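# Remove key fob from drawer, set on table, close drawer

## Task

Lift the black key fob out of the drawer of the small wooden box and set it down directly on the empty table surface, touching nothing but the table. Then push the drawer shut. The box must stay roughly in its current spot and orientation, the other item must remain inside the drawer, and all of this must hold by itself once the robot lets go.

## Robot and tools

ROBOT. Two arms, left_arm and right_arm, each ending in a two-finger parallel gripper. Their bases sit in the scene frame at left_arm (+0.037, +0.364, 0) m and right_arm (-0.040, -0.248, 0) m, both turned slightly about z. The arm names are labels only; they do not match left or right in any picture.

FRAMES. The scene frame has its origin on the table top midway between the arms, +z up, +x pointing away from the robot over the table, and left_arm on the +y side. Each gripper has its own axes: fingers extend along its +z and close and open along its y. The reported hand position (end_effector_position) is a point between the finger pads, roughly 1 cm short of the fingertips.

execute_actions. Argument "actions" is a list holding zero or one item, plus an optional boolean "pictures" (images come by default). An empty list just reports the current state. An action item is {"rows": [...], "steps": n}: 1 to 15 rows, n at most 15 (default 15), each step lasting 1/30 s; a row is used for one step and the final row repeats to fill the count. A wait item is {"steps": n} with n up to 300; it counts from the previous result, so time spent composing a reply eats into it. A rejected call moves nothing.

ROW FORMAT (used by execute_actions rows and by move's "target"). Exactly 14 numbers, each from -1 to 1, always for both arms: left_arm dx, dy, dz, rx, ry, rz, opening, then right_arm in the same seven slots. dx to rz are an offset, not a pose: they are expressed in that gripper's own axes and counted from the gripper pose printed in the most recent result showing it (if no result in this scene has shown it yet, or for a second or later call inside one reply, from where the gripper actually is when the action begins). Every row in an action is counted from that same reference, not from the preceding row. Scale: 1.0 equals 0.6 m for dx, dy, dz and 180 degrees for rotation; rx, ry, rz form a single rotation vector. The opening is absolute: +1 is fully open (0.094 m), -1 is shut.

move. "target" is one 14-number row as above. "speed" is the top path speed per arm in m/s, 0.002 to 0.5 (default 0.25); rotation is capped at twice that value in rad/s. Each gripper follows a straight path toward its target, turning the short way; both paths finish together, lasting 0.5 to 10 s, and are cut off at 10 s. Openings are sent when the move begins. Paths ignore obstacles and the other arm, and real motion can lag, wander or overshoot speed, especially near full reach. The result adds a "move:" line giving the ending (done, off_target, moving, held, fault) and any limits (paced: the pose was clipped; held: a check blocked steps, after which the arm can lurch fast), plus each gripper's distance from its target. Faster contact and targets set deeper past a surface mean harder impacts and pressing.

wait. "seconds" from 0 to 10; sends nothing new and returns a state result.

zoom_image. "camera" is one of cam_head_left, cam_head_right, cam_high, cam_low (504x504 each), cam_left_wrist, cam_right_wrist (616x616 each); "region" is [x0, y0, x1, y1] in that image's pixels from the top-left, no larger than 504 by 504. It enlarges that camera's latest image.

read_manual. Optional "section" (only "licences"); returns licence text, no motion.

finished_scene. "scene" is the number of the current scene; ends and grades it irreversibly. Replying with no tool call also ends everything.

RESULTS. A state line lists each gripper's position (m) and quat_wxyz in the scene frame; at long reach the printed position may be somewhat off. grip_measured shows finger opening on the command scale; the last Joint positions value per arm is the opening in metres. "pose unreachable" means the clearance check altered or stopped what went to the named arm; HELD marks steps where a row was partly or wholly not sent. A "Hand target" line shows where the controller is currently driving each gripper. Joint torques include offsets, friction and noise. MOTOR HOT appears from 75 °C; at 90 °C the arm halts for 10 s, and at 100 °C it goes limp and drops; these are FAULT lines.

CONTROL BEHAVIOUR. Each step the commanded pose is clipped to at most 70 mm and 16 degrees from the measured pose, then reached by damped inverse kinematics that favours position over orientation. So distant goals need several actions; after an action the arm only continues to its last clipped pose. Arms tend to stop a centimetre or more low, and all-zero offsets can let them sag progressively; to keep an arm still, in a reply's first call send the offset back to its desired pose (raise it if still low), and zeros in later calls, always with the desired opening. Zero offsets drive back to the reference pose; they are not a pause. The simulation keeps running while the operator thinks or writes.

GRIPPING. To hold something, command an opening about 0.03 below the current grip_measured; a smaller gap grips more gently. Pads push about 50 to 62 N at most, less on very thin parts, with a brief spike on first contact. Readings may be off by about 1 mm.

JOINT RANGES (rad): waist -2.618 to 3.054, shoulder 0.000 to 3.142, elbow 0.000 to 3.142, wrist pitch -1.571 to 1.571, wrist yaw -1.571 to 1.571, wrist roll -2.094 to 2.094.

AVOID. Letting the arms strike or press on each other, knocking anything off the table, dropping or slamming the fob, hard shoves on the box or drawer, and leaving the result dependent on the robot holding it. Expect occasional small external tugs on held parts or pushes on loose items.

Each tool is called after "Call:" as a command line: name --argument value for each argument, lists and objects as JSON in quotes; but a table of rows of numbers goes row by row, as --pt "numbers of a row", without its own name.

## Session

Call:
execute_actions --actions '[]'

Scene clock: 0.00 s of 6000.00 s.
left_arm: end_effector_position=(+0.6674, +0.5620, +0.1849) grip_measured=+1.000 end_effector_quat_wxyz=(+0.742, -0.406, +0.532, +0.044) | right_arm: end_effector_position=(+0.2432, -0.1291, +0.0975) grip_measured=+1.000 end_effector_quat_wxyz=(+0.173, -0.557, +0.811, -0.050)
Joint positions: left_arm=[ 0.078  2.427  1.627  0.921 -0.544 -0.529  0.094] | right_arm=[ 0.26   1.388  0.955 -0.778  0.034 -0.797  0.094]
Joint velocities: left_arm=[ 0.002 -0.007 -0.002 -0.007 -0.007 -0.051  0.   ] | right_arm=[ 0.002 -0.002 -0.007 -0.007 -0.051  0.022  0.   ]
Joint torques (N m, as the arm reports them, + toward a larger angle): no reading
Motor temperatures (°C, as the motors report them): left_arm=[31 32 31 31 29 28] | right_arm=[33 30 30 31 30 32]
Hand target (left_arm): +0.668, +0.562, +0.197; +0.748, -0.404, +0.525, +0.041
Hand target (right_arm): +0.247, -0.127, +0.105; +0.185, -0.555, +0.809, -0.051

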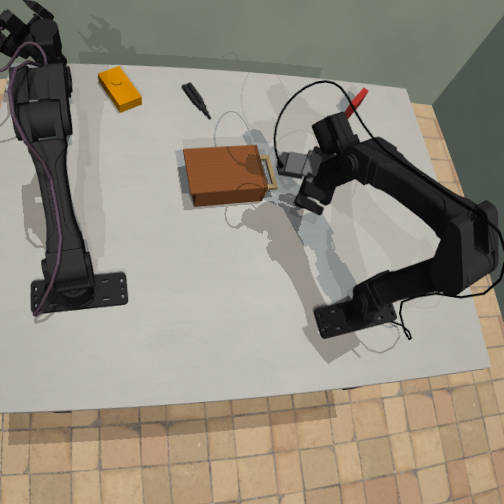

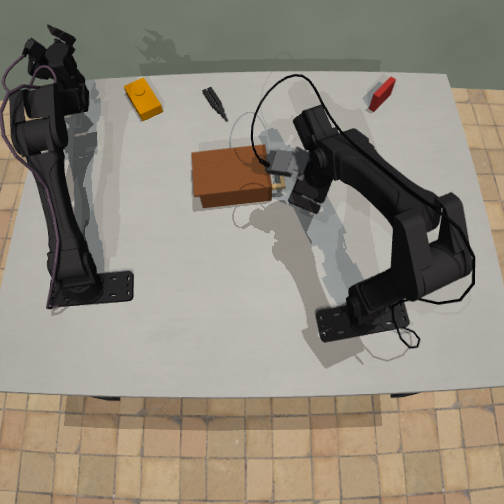

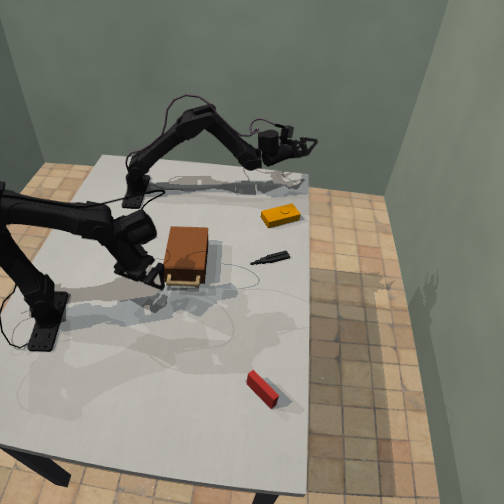

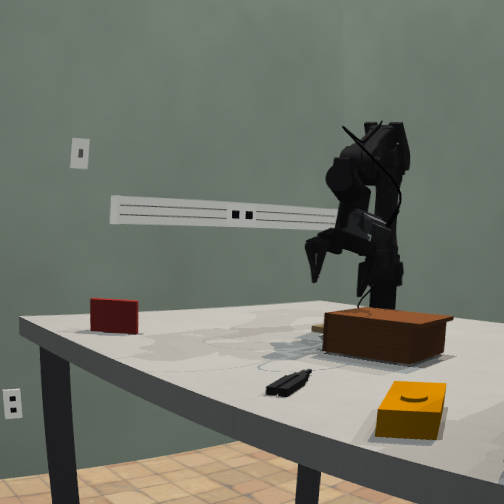

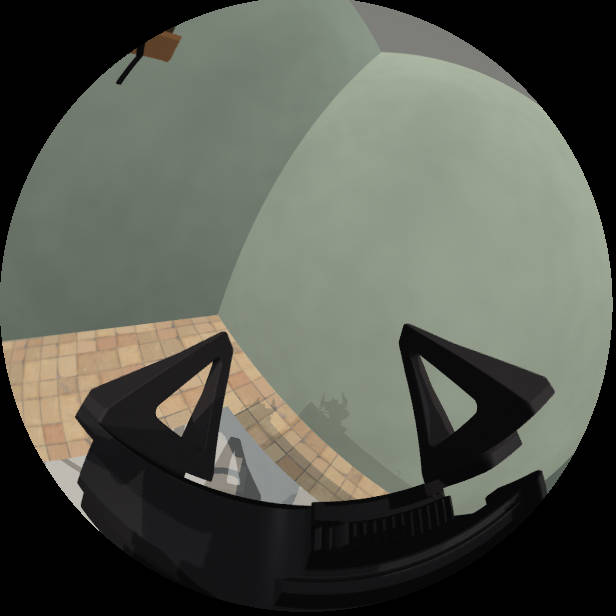

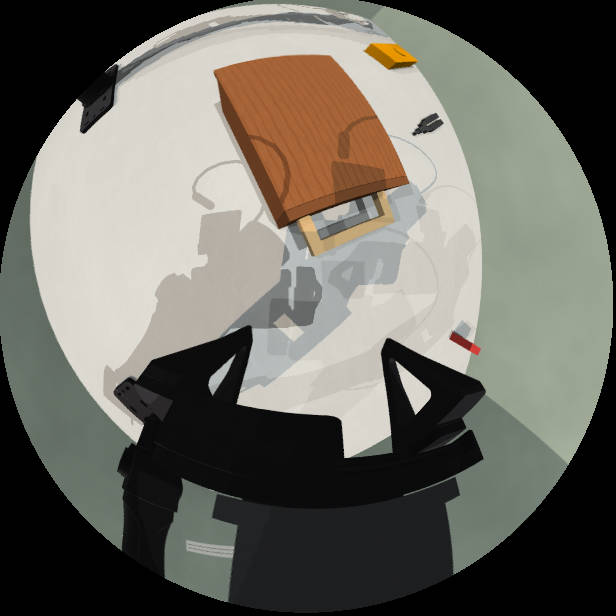

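Call:
zoom_image --camera "cam_head_left" --region '[160, 110, 360, 250]'

Call:
zoom_image --camera "cam_high" --region '[100, 200, 260, 320]'

Region (160, 110, 360, 250) of cam_head_left's 504x504 image, scaled by 2.520, with more detail than that image has; it fills the top 353 rows of this view, and the rest is white.

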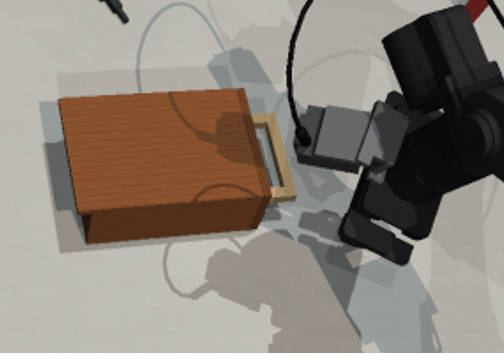

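Region (100, 200, 260, 320) of cam_high's 504x504 image, scaled by 3.150, with more detail than that image has; it fills the top 378 rows of this view, and the rest is white.

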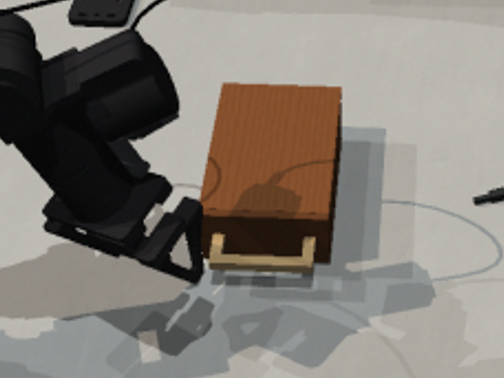

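Call:
move --target '[0.054,-0.186,-0.965,-0.006,0.558,0.276,-1,-0.113,-0.038,-0.073,-0.0416,0.1134,0.335,-0.3]'

Scene clock: 28.93 s of 6000.00 s.
left_arm: end_effector_position=(+0.2971, +0.1057, +0.1542) grip_measured=-0.980 end_effector_quat_wxyz=(+0.001, -0.062, +0.998, +0.008) | right_arm: end_effector_position=(+0.2690, -0.0831, +0.1540) grip_measured=-0.298 end_effector_quat_wxyz=(-0.005, -0.071, +0.997, -0.004)
Joint positions: left_arm=[-0.874  1.962  1.881 -1.5   -0.013 -0.915  0.001] | right_arm=[ 0.335  1.891  1.783 -1.474  0.003  0.347  0.033]
Joint velocities: left_arm=[ 0.007  0.007 -0.002  0.037  0.022 -0.051 -0.   ] | right_arm=[-0.022 -0.012 -0.012  0.066 -0.081  0.022 -0.001]
Joint torques (N m, as the arm reports them, + toward a larger angle): left_arm=[-0.2  -8.32  9.18  0.09  0.05 -0.04] | right_arm=[ 0.34 -7.18  9.67  0.31 -0.11  0.16]
Motor temperatures (°C, as the motors report them): left_arm=[31 39 33 34 29 28] | right_arm=[33 32 33 32 30 32]
Hand target (left_arm): +0.298, +0.102, +0.160; +0.003, -0.064, +0.998, +0.003
Hand target (right_arm): +0.271, -0.079, +0.160; -0.001, -0.067, +0.998, +0.001
Off the commanded pose (left_arm): 0.008 m, 1 deg.
Off the commanded pose (right_arm): 0.007 m, 1 deg.
After step 90, 21.40 s passed at rest.
move: done

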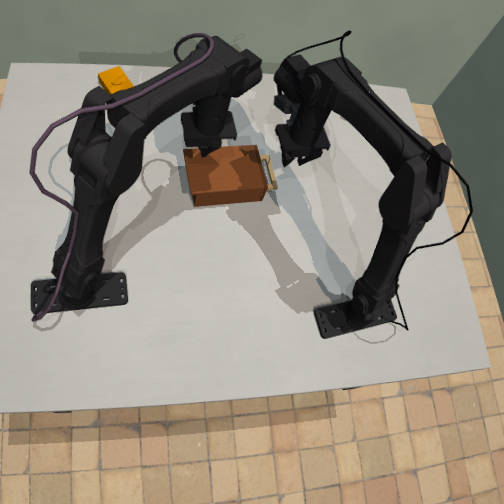

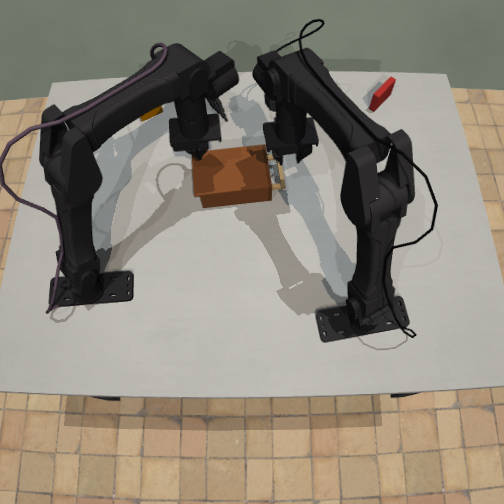

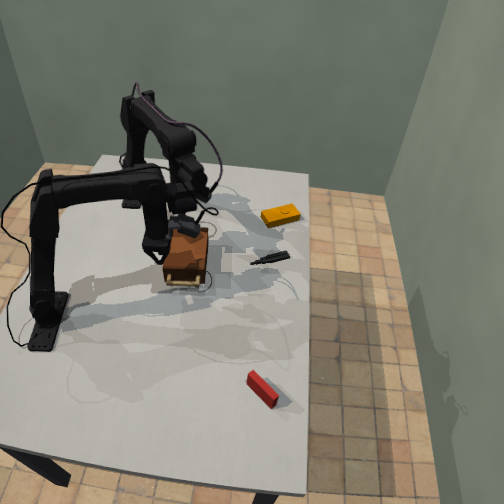

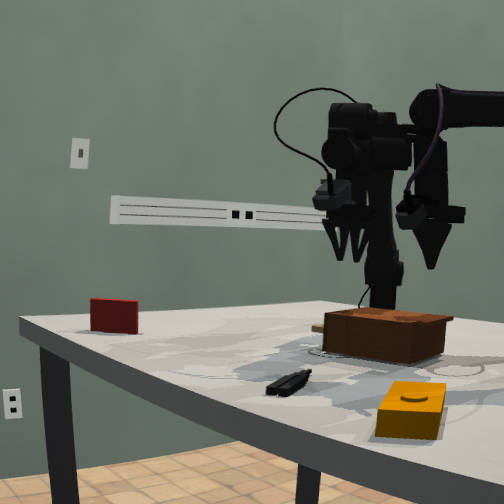

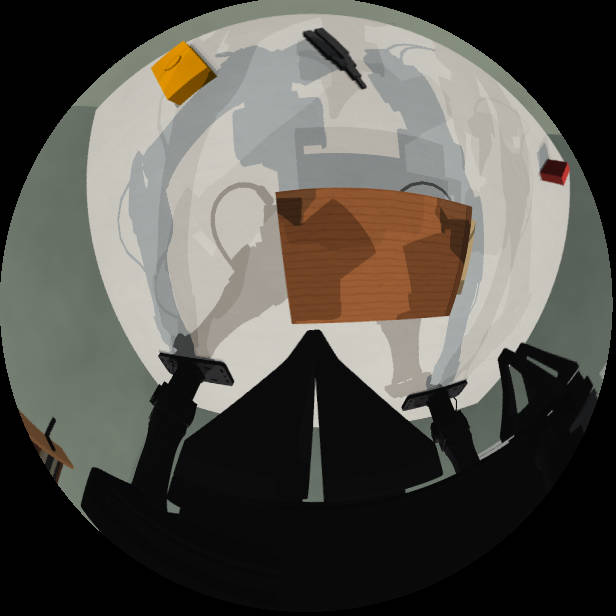

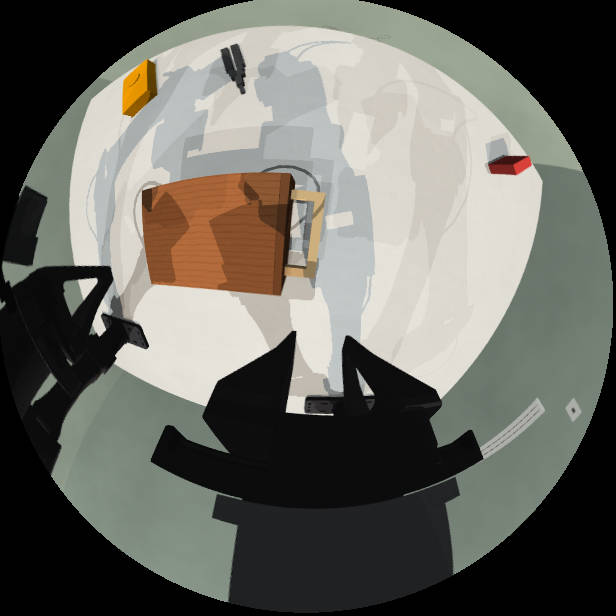

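Call:
move --target '[-0.02,0,0.1,0.1,0,0,-1,-0.085,0.01,0.09,0,0,0,-0.3]' --speed 0.15

Scene clock: 34.43 s of 6000.00 s.
left_arm: end_effector_position=(+0.3086, +0.1063, +0.0883) grip_measured=-0.980 end_effector_quat_wxyz=(+0.003, -0.064, +0.989, -0.136) | right_arm: end_effector_position=(+0.3049, -0.0748, +0.0926) grip_measured=-0.298 end_effector_quat_wxyz=(-0.028, -0.070, +0.997, -0.013)
Joint positions: left_arm=[-0.752  1.797  1.37  -0.953  0.198 -0.817  0.001] | right_arm=[ 0.31   2.082  1.808 -1.359  0.003  0.324  0.033]
Joint velocities: left_arm=[-0.017 -0.012  0.002  0.022 -0.022 -0.066  0.001] | right_arm=[ 0.022  0.012 -0.012  0.037  0.022  0.022 -0.001]
Joint torques (N m, as the arm reports them, + toward a larger angle): left_arm=[  0.55 -10.29   5.03   0.65   0.21   0.1 ] | right_arm=[-0.61 -9.    9.64  0.55 -0.01 -0.11]
Motor temperatures (°C, as the motors report them): left_arm=[31 39 33 34 29 28] | right_arm=[33 33 33 32 30 32]
Hand target (left_arm): +0.309, +0.108, +0.094; +0.011, -0.062, +0.987, -0.148
Hand target (right_arm): +0.318, -0.072, +0.100; -0.004, -0.071, +0.997, -0.004
Off the commanded pose (left_arm): 0.006 m, 2 deg.
Off the commanded pose (right_arm): 0.016 m, 3 deg.
After step 90, 0.80 s passed at rest.
move: off_target (right_arm)

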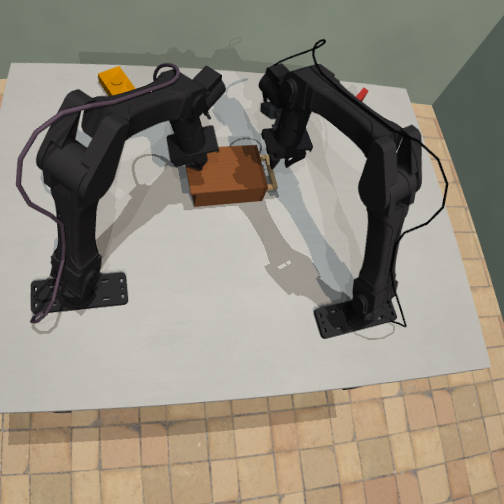

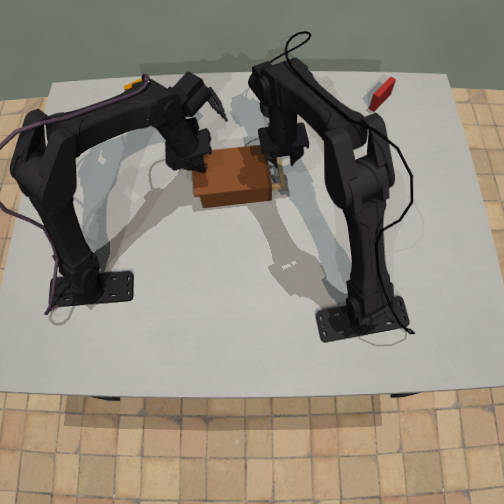

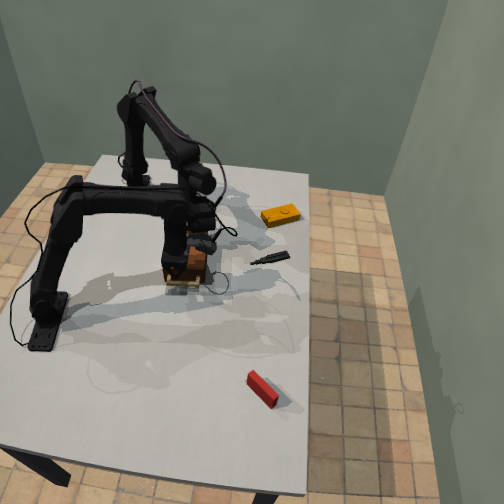

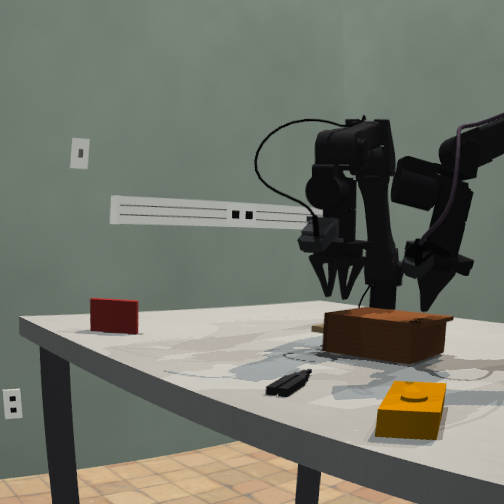

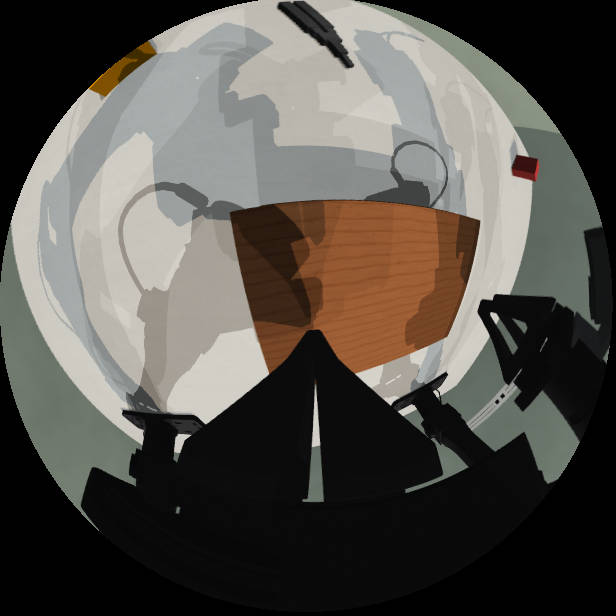

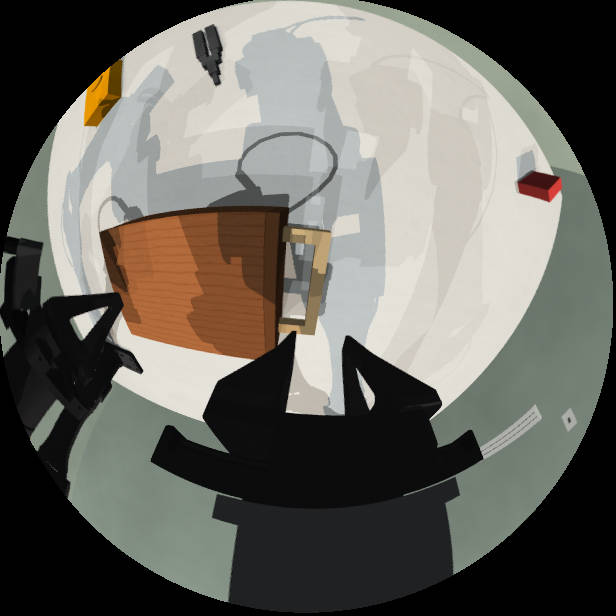

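Call:
move --target '[-0.03,0,0.03,0,0,0,-1,-0.05,0.006,0.03,-0.06,-0.018,0.017,-0.4]' --speed 0.06

Scene clock: 45.27 s of 6000.00 s.
left_arm: end_effector_position=(+0.3195, +0.1025, +0.0774) grip_measured=-0.981 end_effector_quat_wxyz=(+0.004, -0.063, +0.987, -0.145) | right_arm: end_effector_position=(+0.3312, -0.0674, +0.0799) grip_measured=-0.398 end_effector_quat_wxyz=(-0.003, -0.039, +0.996, +0.078)
Joint positions: left_arm=[-0.735  1.836  1.37  -0.904  0.214 -0.799  0.001] | right_arm=[ 0.232  2.082  1.751 -1.193 -0.148  0.31   0.028]
Joint velocities: left_arm=[ 0.002  0.012 -0.017  0.007  0.051 -0.037 -0.   ] | right_arm=[ 0.012 -0.002 -0.022  0.037  0.007  0.022  0.001]
Joint torques (N m, as the arm reports them, + toward a larger angle): left_arm=[ 0.66 -5.56  8.5   0.49  0.03  0.09] | right_arm=[-0.58 -8.63  5.67  0.73 -0.16 -0.11]
Motor temperatures (°C, as the motors report them): left_arm=[31 38 33 33 29 28] | right_arm=[33 35 34 32 30 32]
Hand target (left_arm): +0.327, +0.104, +0.071; +0.003, -0.065, +0.989, -0.136
Hand target (right_arm): +0.333, -0.068, +0.074; -0.005, -0.041, +0.996, +0.082
Off the commanded pose (left_arm): 0.010 m, 1 deg.
Off the commanded pose (right_arm): 0.007 m, 1 deg.
After step 90, 5.77 s passed at rest.
move: done

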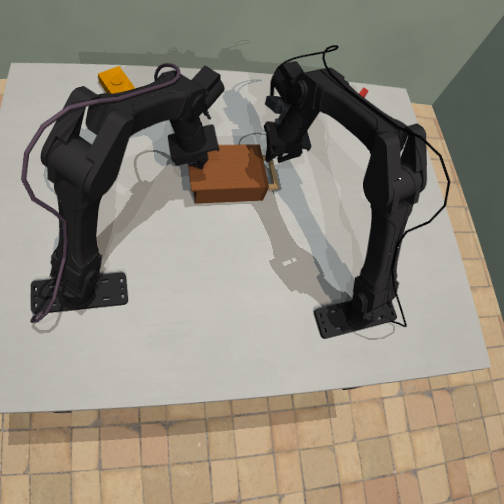

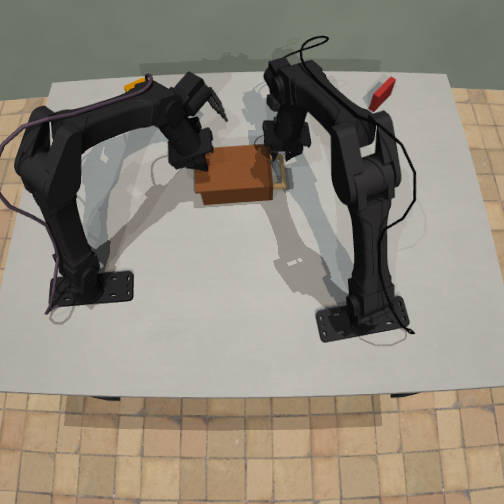

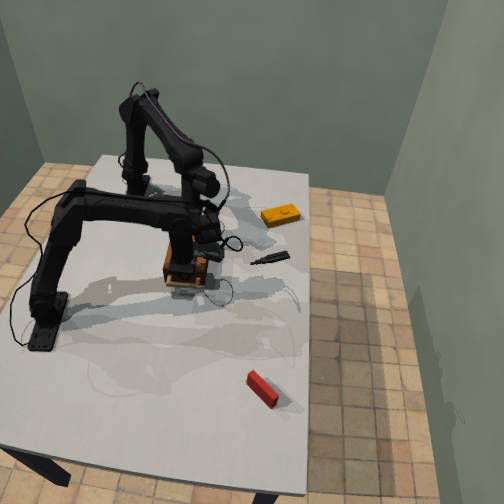

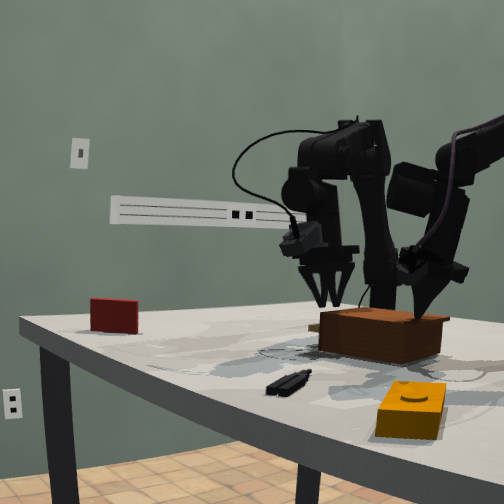

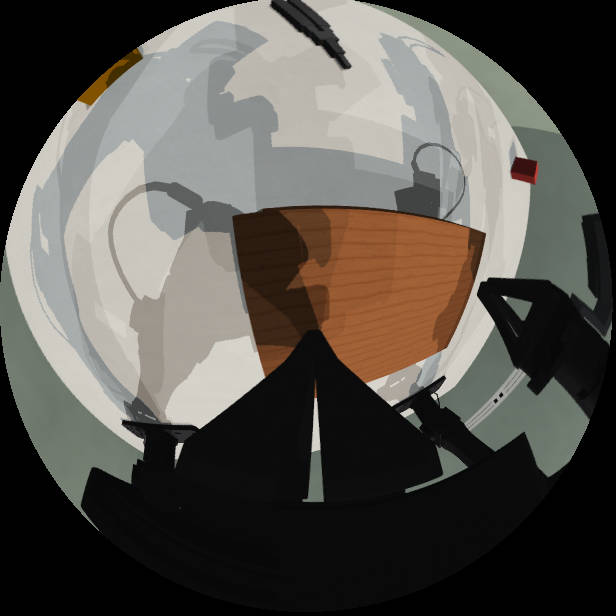

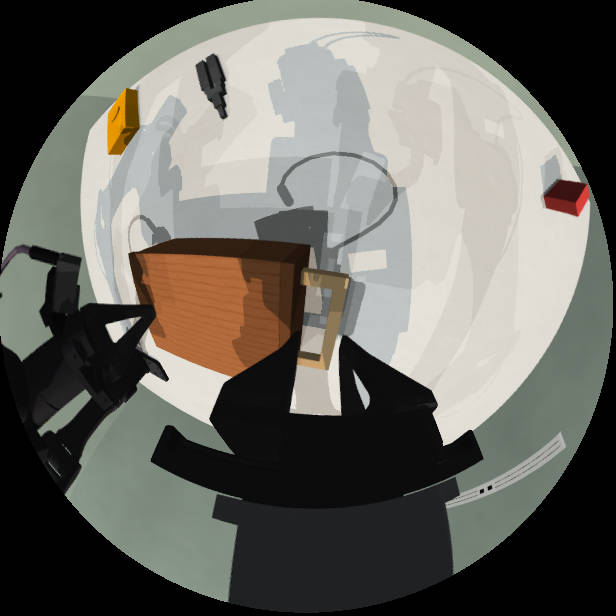

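Call:
move --target '[0,0.004,0.013,0,0,0,-1,0,-0.02,0.0,0,0,0.015,-0.4]' --speed 0.05

Call:
move --target '[0,0.004,0.013,0,0,0,-1,0,-0.004,0.05,0,0,0,-0.4]' --speed 0.05

Scene clock: 52.67 s of 6000.00 s.
left_arm: end_effector_position=(+0.3223, +0.0995, +0.0784) grip_measured=-0.981 end_effector_quat_wxyz=(+0.009, -0.061, +0.986, -0.152) | right_arm: end_effector_position=(+0.3315, -0.0768, +0.0760) grip_measured=-0.398 end_effector_quat_wxyz=(-0.010, -0.024, +0.997, +0.076)
Joint positions: left_arm=[-0.735  1.836  1.37  -0.887  0.218 -0.799  0.001] | right_arm=[ 0.21   2.082  1.736 -1.192 -0.15   0.319  0.028]
Joint velocities: left_arm=[-0.002 -0.007 -0.007 -0.022 -0.022  0.007 -0.   ] | right_arm=[-0.002  0.002  0.007 -0.037  0.022 -0.037  0.001]
Joint torques (N m, as the arm reports them, + toward a larger angle): left_arm=[ 0.01 -7.8   4.53  0.69  0.1   0.02] | right_arm=[ -0.29 -10.08   5.85   0.57  -0.08   0.12]
Motor temperatures (°C, as the motors report them): left_arm=[31 37 33 33 29 28] | right_arm=[33 35 33 32 30 32]
Hand target (left_arm): +0.319, +0.103, +0.069; +0.004, -0.063, +0.987, -0.145
Hand target (right_arm): +0.332, -0.079, +0.078; -0.005, -0.016, +0.997, +0.077
Off the commanded pose (left_arm): 0.010 m, 1 deg.
Off the commanded pose (right_arm): 0.003 m, 1 deg.
After step 90, 3.63 s passed at rest.
move: done

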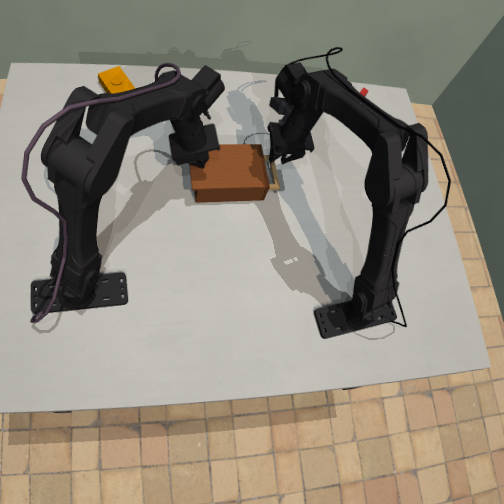

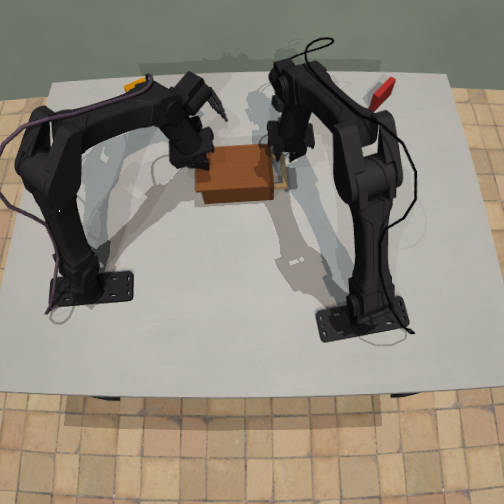

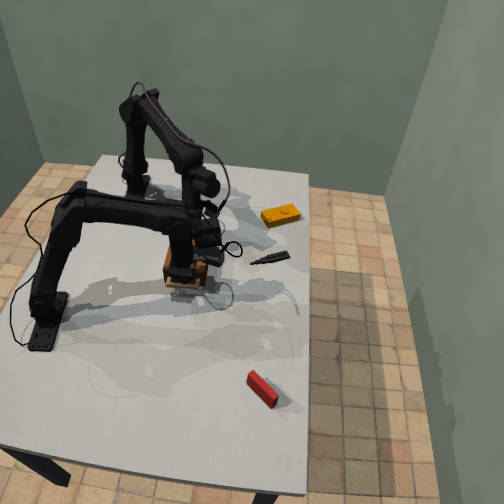

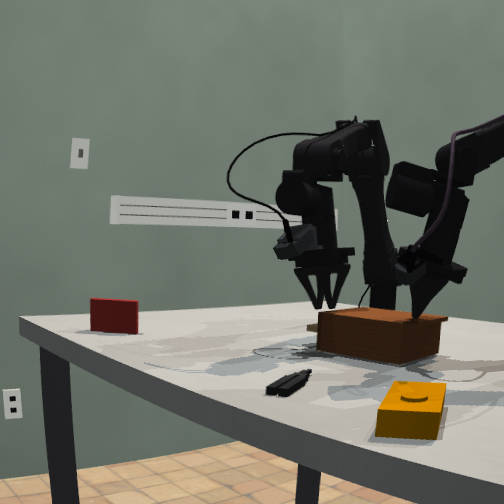

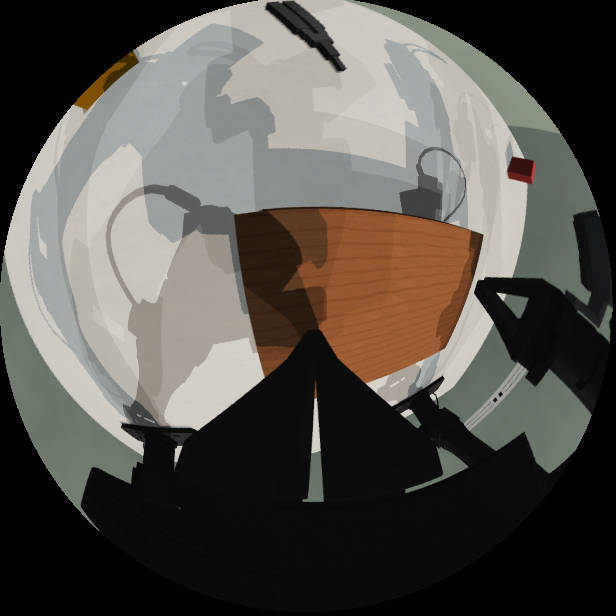

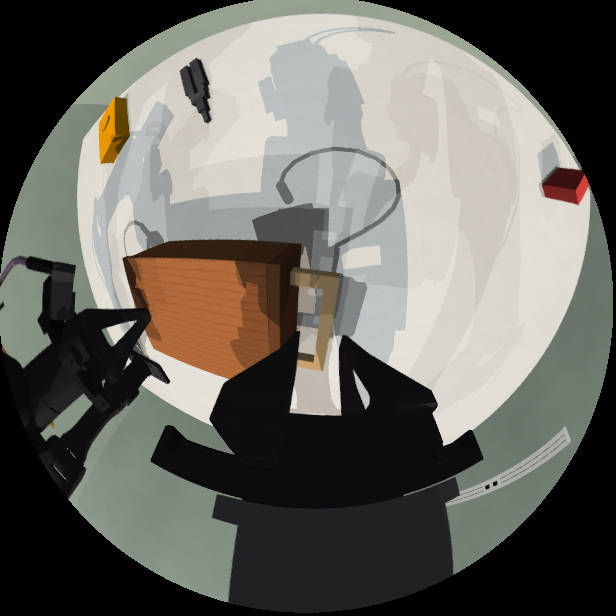

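Scene clock: 53.70 s of 6000.00 s.
left_arm: end_effector_position=(+0.3256, +0.0970, +0.0793) grip_measured=-0.981 end_effector_quat_wxyz=(+0.016, -0.060, +0.985, -0.158) | right_arm: end_effector_position=(+0.3294, -0.0776, +0.0488) grip_measured=-0.398 end_effector_quat_wxyz=(-0.014, -0.023, +0.997, +0.074)
Joint positions: left_arm=[-0.735  1.836  1.37  -0.87   0.218 -0.799  0.001] | right_arm=[ 0.21   2.1    1.654 -1.102 -0.15   0.319  0.028]
Joint velocities: left_arm=[ 0.007  0.012  0.007 -0.022  0.066 -0.022  0.   ] | right_arm=[-0.002 -0.002  0.007 -0.022 -0.037 -0.007 -0.   ]
Joint torques (N m, as the arm reports them, + toward a larger angle): left_arm=[-0.05 -7.65  4.59  0.73  0.11  0.01] | right_arm=[ 0.39 -9.3   5.75  0.73 -0.1   0.09]
Motor temperatures (°C, as the motors report them): left_arm=[31 37 33 33 29 28] | right_arm=[33 36 33 32 30 32]
Hand target (left_arm): +0.322, +0.099, +0.070; +0.009, -0.061, +0.986, -0.152
Hand target (right_arm): +0.331, -0.075, +0.046; -0.010, -0.024, +0.997, +0.076
Off the commanded pose (left_arm): 0.010 m, 1 deg.
Off the commanded pose (right_arm): 0.004 m, 1 deg.
move: done

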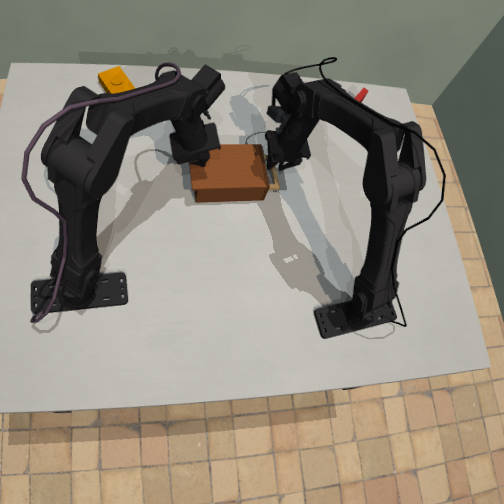

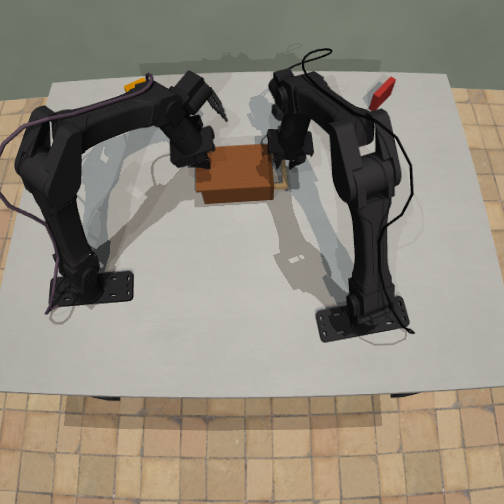

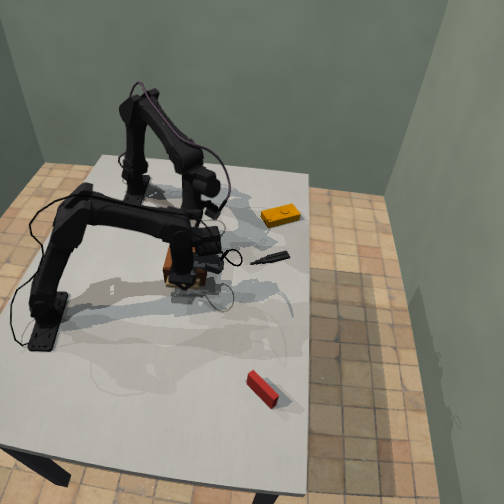

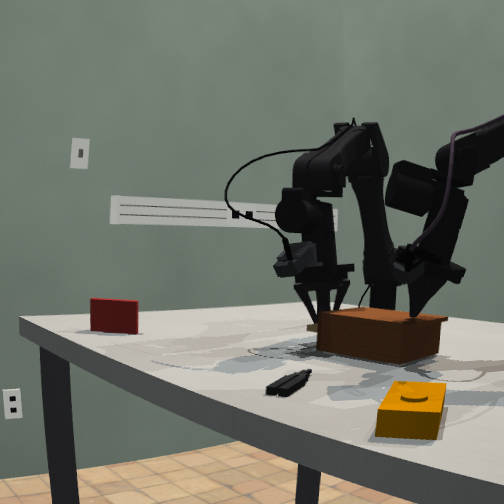

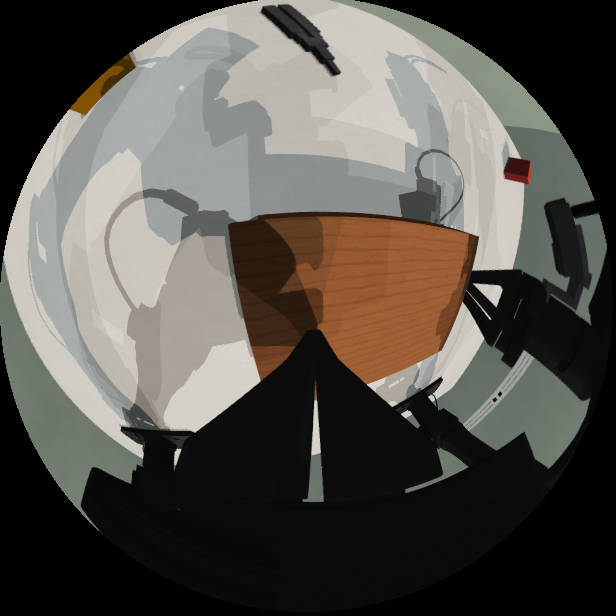

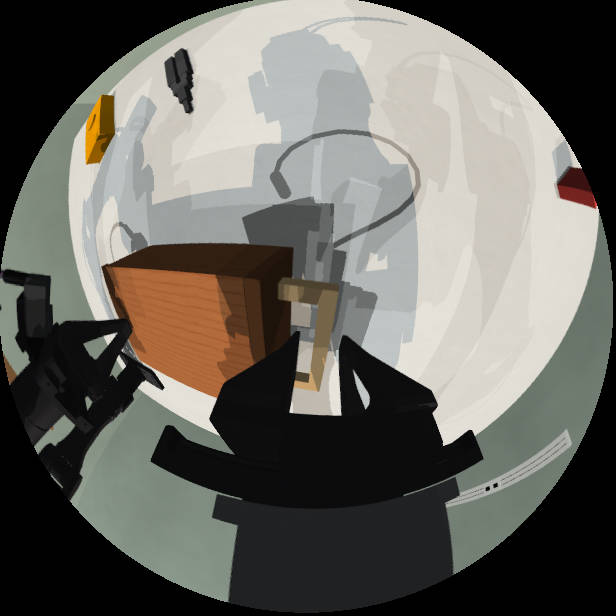

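Call:
move --target '[0.008,0.018,0.03,0,0,0,-1,0,-0.006,0.035,0,0,0,-0.55]' --speed 0.04

Call:
move --target '[0.006,0.018,0.03,0,0,0,-1,0,-0.09,-0.014,0,0,0,-0.55]' --speed 0.04

Scene clock: 60.57 s of 6000.00 s.
left_arm: end_effector_position=(+0.3319, +0.0892, +0.0773) grip_measured=-0.981 end_effector_quat_wxyz=(+0.034, -0.056, +0.981, -0.183) | right_arm: end_effector_position=(+0.3265, -0.0804, +0.0332) grip_measured=-0.548 end_effector_quat_wxyz=(-0.017, -0.023, +0.997, +0.068)
Joint positions: left_arm=[-0.735  1.824  1.329 -0.778  0.232 -0.799  0.001] | right_arm=[ 0.21   2.109  1.607 -1.055 -0.14   0.319  0.021]
Joint velocities: left_arm=[-0.012  0.012 -0.012 -0.022 -0.037 -0.081 -0.001] | right_arm=[-0.012 -0.007 -0.007  0.066  0.051  0.022 -0.001]
Joint torques (N m, as the arm reports them, + toward a larger angle): left_arm=[ 0.03 -7.71  2.83  0.58 -0.01  0.01] | right_arm=[-0.09 -8.87  5.44  0.79 -0.22  0.01]
Motor temperatures (°C, as the motors report them): left_arm=[31 37 33 33 29 28] | right_arm=[33 36 32 32 30 32]
Hand target (left_arm): +0.320, +0.101, +0.060; +0.016, -0.060, +0.985, -0.158
Hand target (right_arm): +0.329, -0.078, +0.028; -0.014, -0.023, +0.997, +0.074
Off the commanded pose (left_arm): 0.025 m, 4 deg.
Off the commanded pose (right_arm): 0.007 m, 1 deg.
After step 90, 2.93 s passed at rest.
move: off_target (left_arm)

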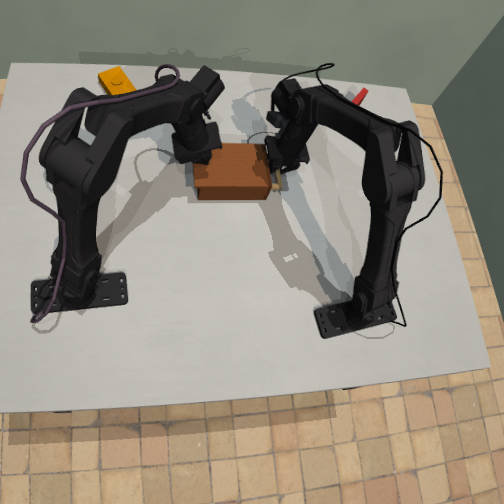

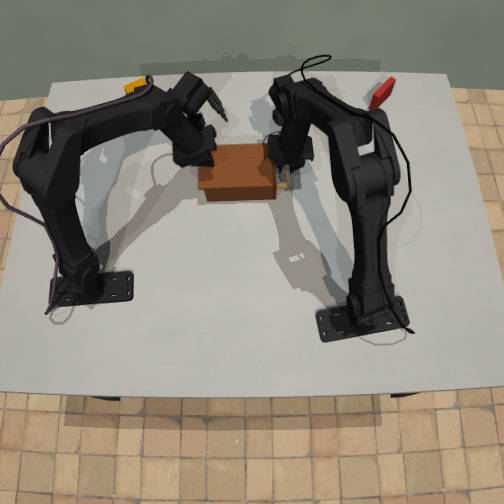

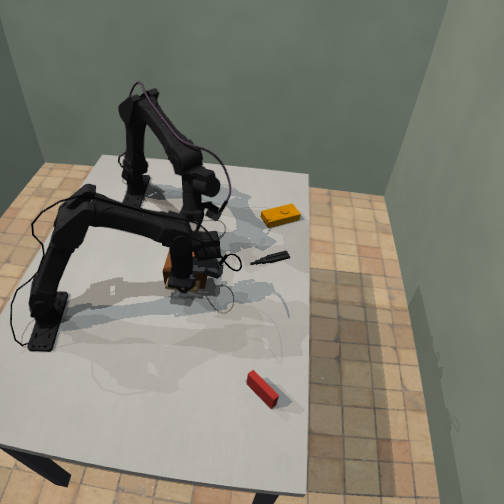

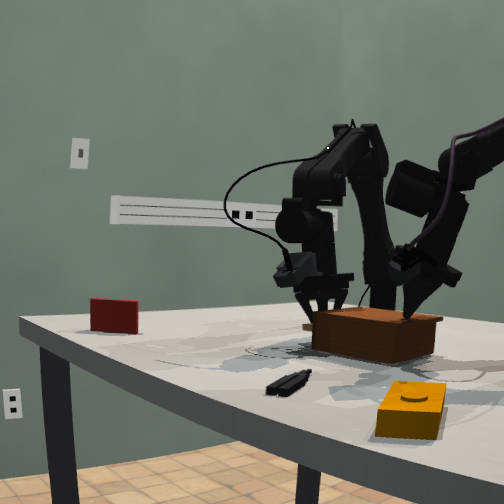

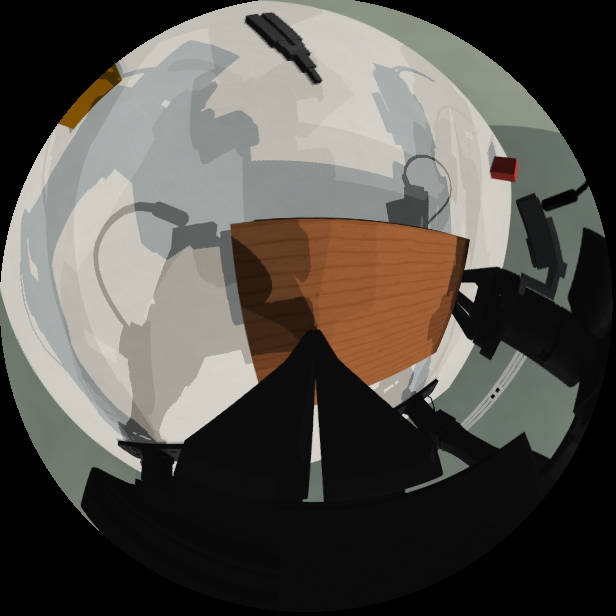

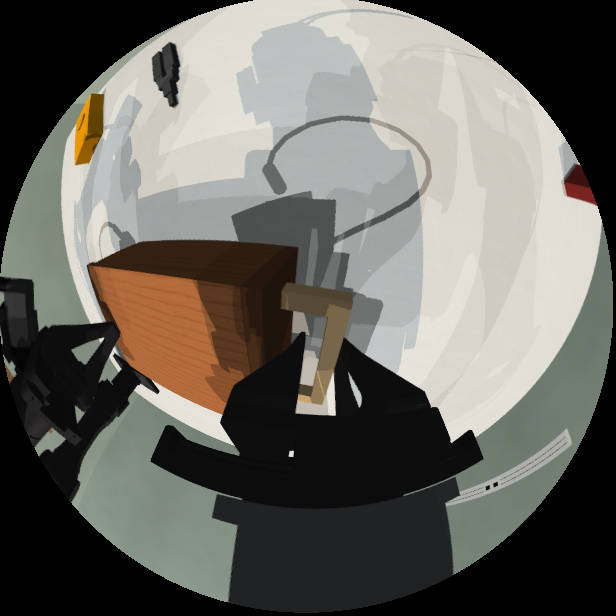

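Scene clock: 62.23 s of 6000.00 s.
left_arm: end_effector_position=(+0.3417, +0.0737, +0.0779) grip_measured=-0.981 end_effector_quat_wxyz=(+0.055, -0.046, +0.972, -0.224) | right_arm: end_effector_position=(+0.3275, -0.1268, +0.0244) grip_measured=-0.548 end_effector_quat_wxyz=(-0.032, -0.020, +0.997, +0.073)
Joint positions: left_arm=[-0.735  1.824  1.296 -0.658  0.268 -0.799  0.001] | right_arm=[ 0.089  2.099  1.552 -1.055 -0.158  0.2    0.021]
Joint velocities: left_arm=[-0.002  0.007  0.007  0.037  0.051 -0.051 -0.   ] | right_arm=[-0.007 -0.017  0.007 -0.066 -0.037 -0.007  0.001]
Joint torques (N m, as the arm reports them, + toward a larger angle): left_arm=[ 0.07 -7.86  3.24  0.46 -0.24  0.05] | right_arm=[ -1.04 -11.78   5.09   0.44   0.09  -0.12]
Motor temperatures (°C, as the motors report them): left_arm=[31 37 33 33 29 28] | right_arm=[33 37 32 32 30 32]
Hand target (left_arm): +0.329, +0.092, +0.057; +0.034, -0.055, +0.981, -0.183
Hand target (right_arm): +0.329, -0.135, +0.035; -0.017, -0.023, +0.997, +0.068
Off the commanded pose (left_arm): 0.031 m, 5 deg.
Off the commanded pose (right_arm): 0.013 m, 2 deg.
move: off_target (left_arm, right_arm)

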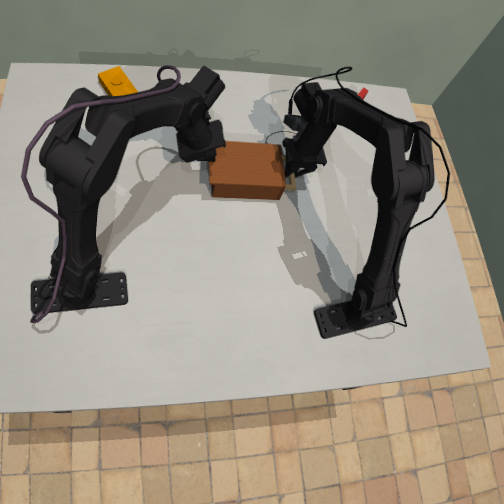

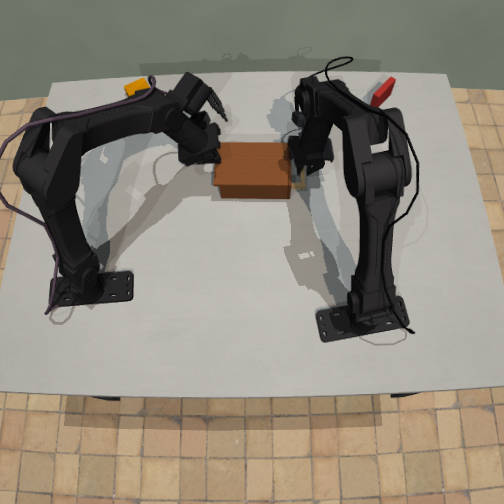

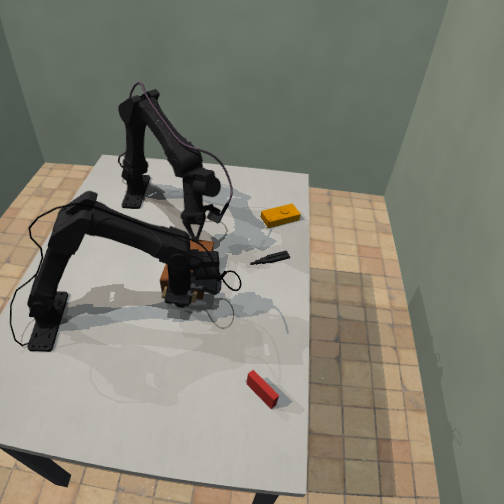

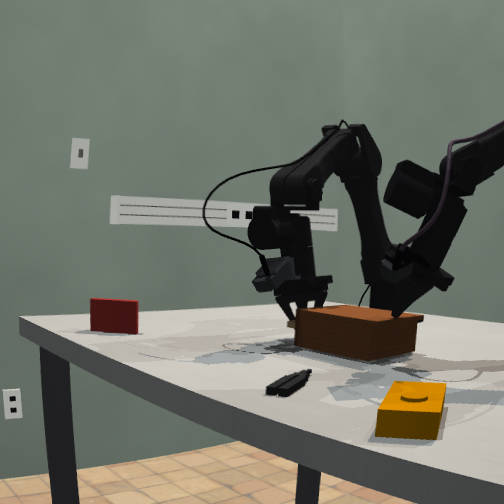

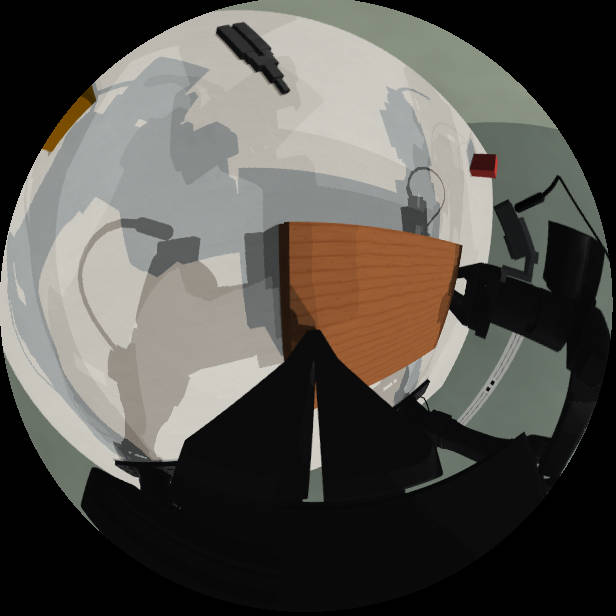

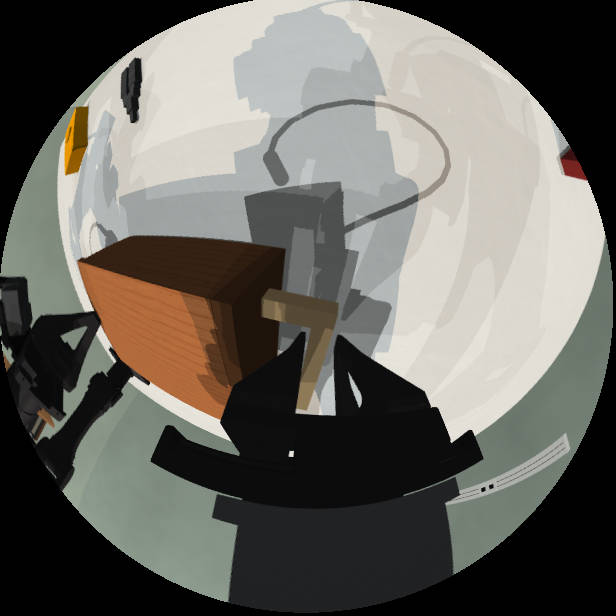

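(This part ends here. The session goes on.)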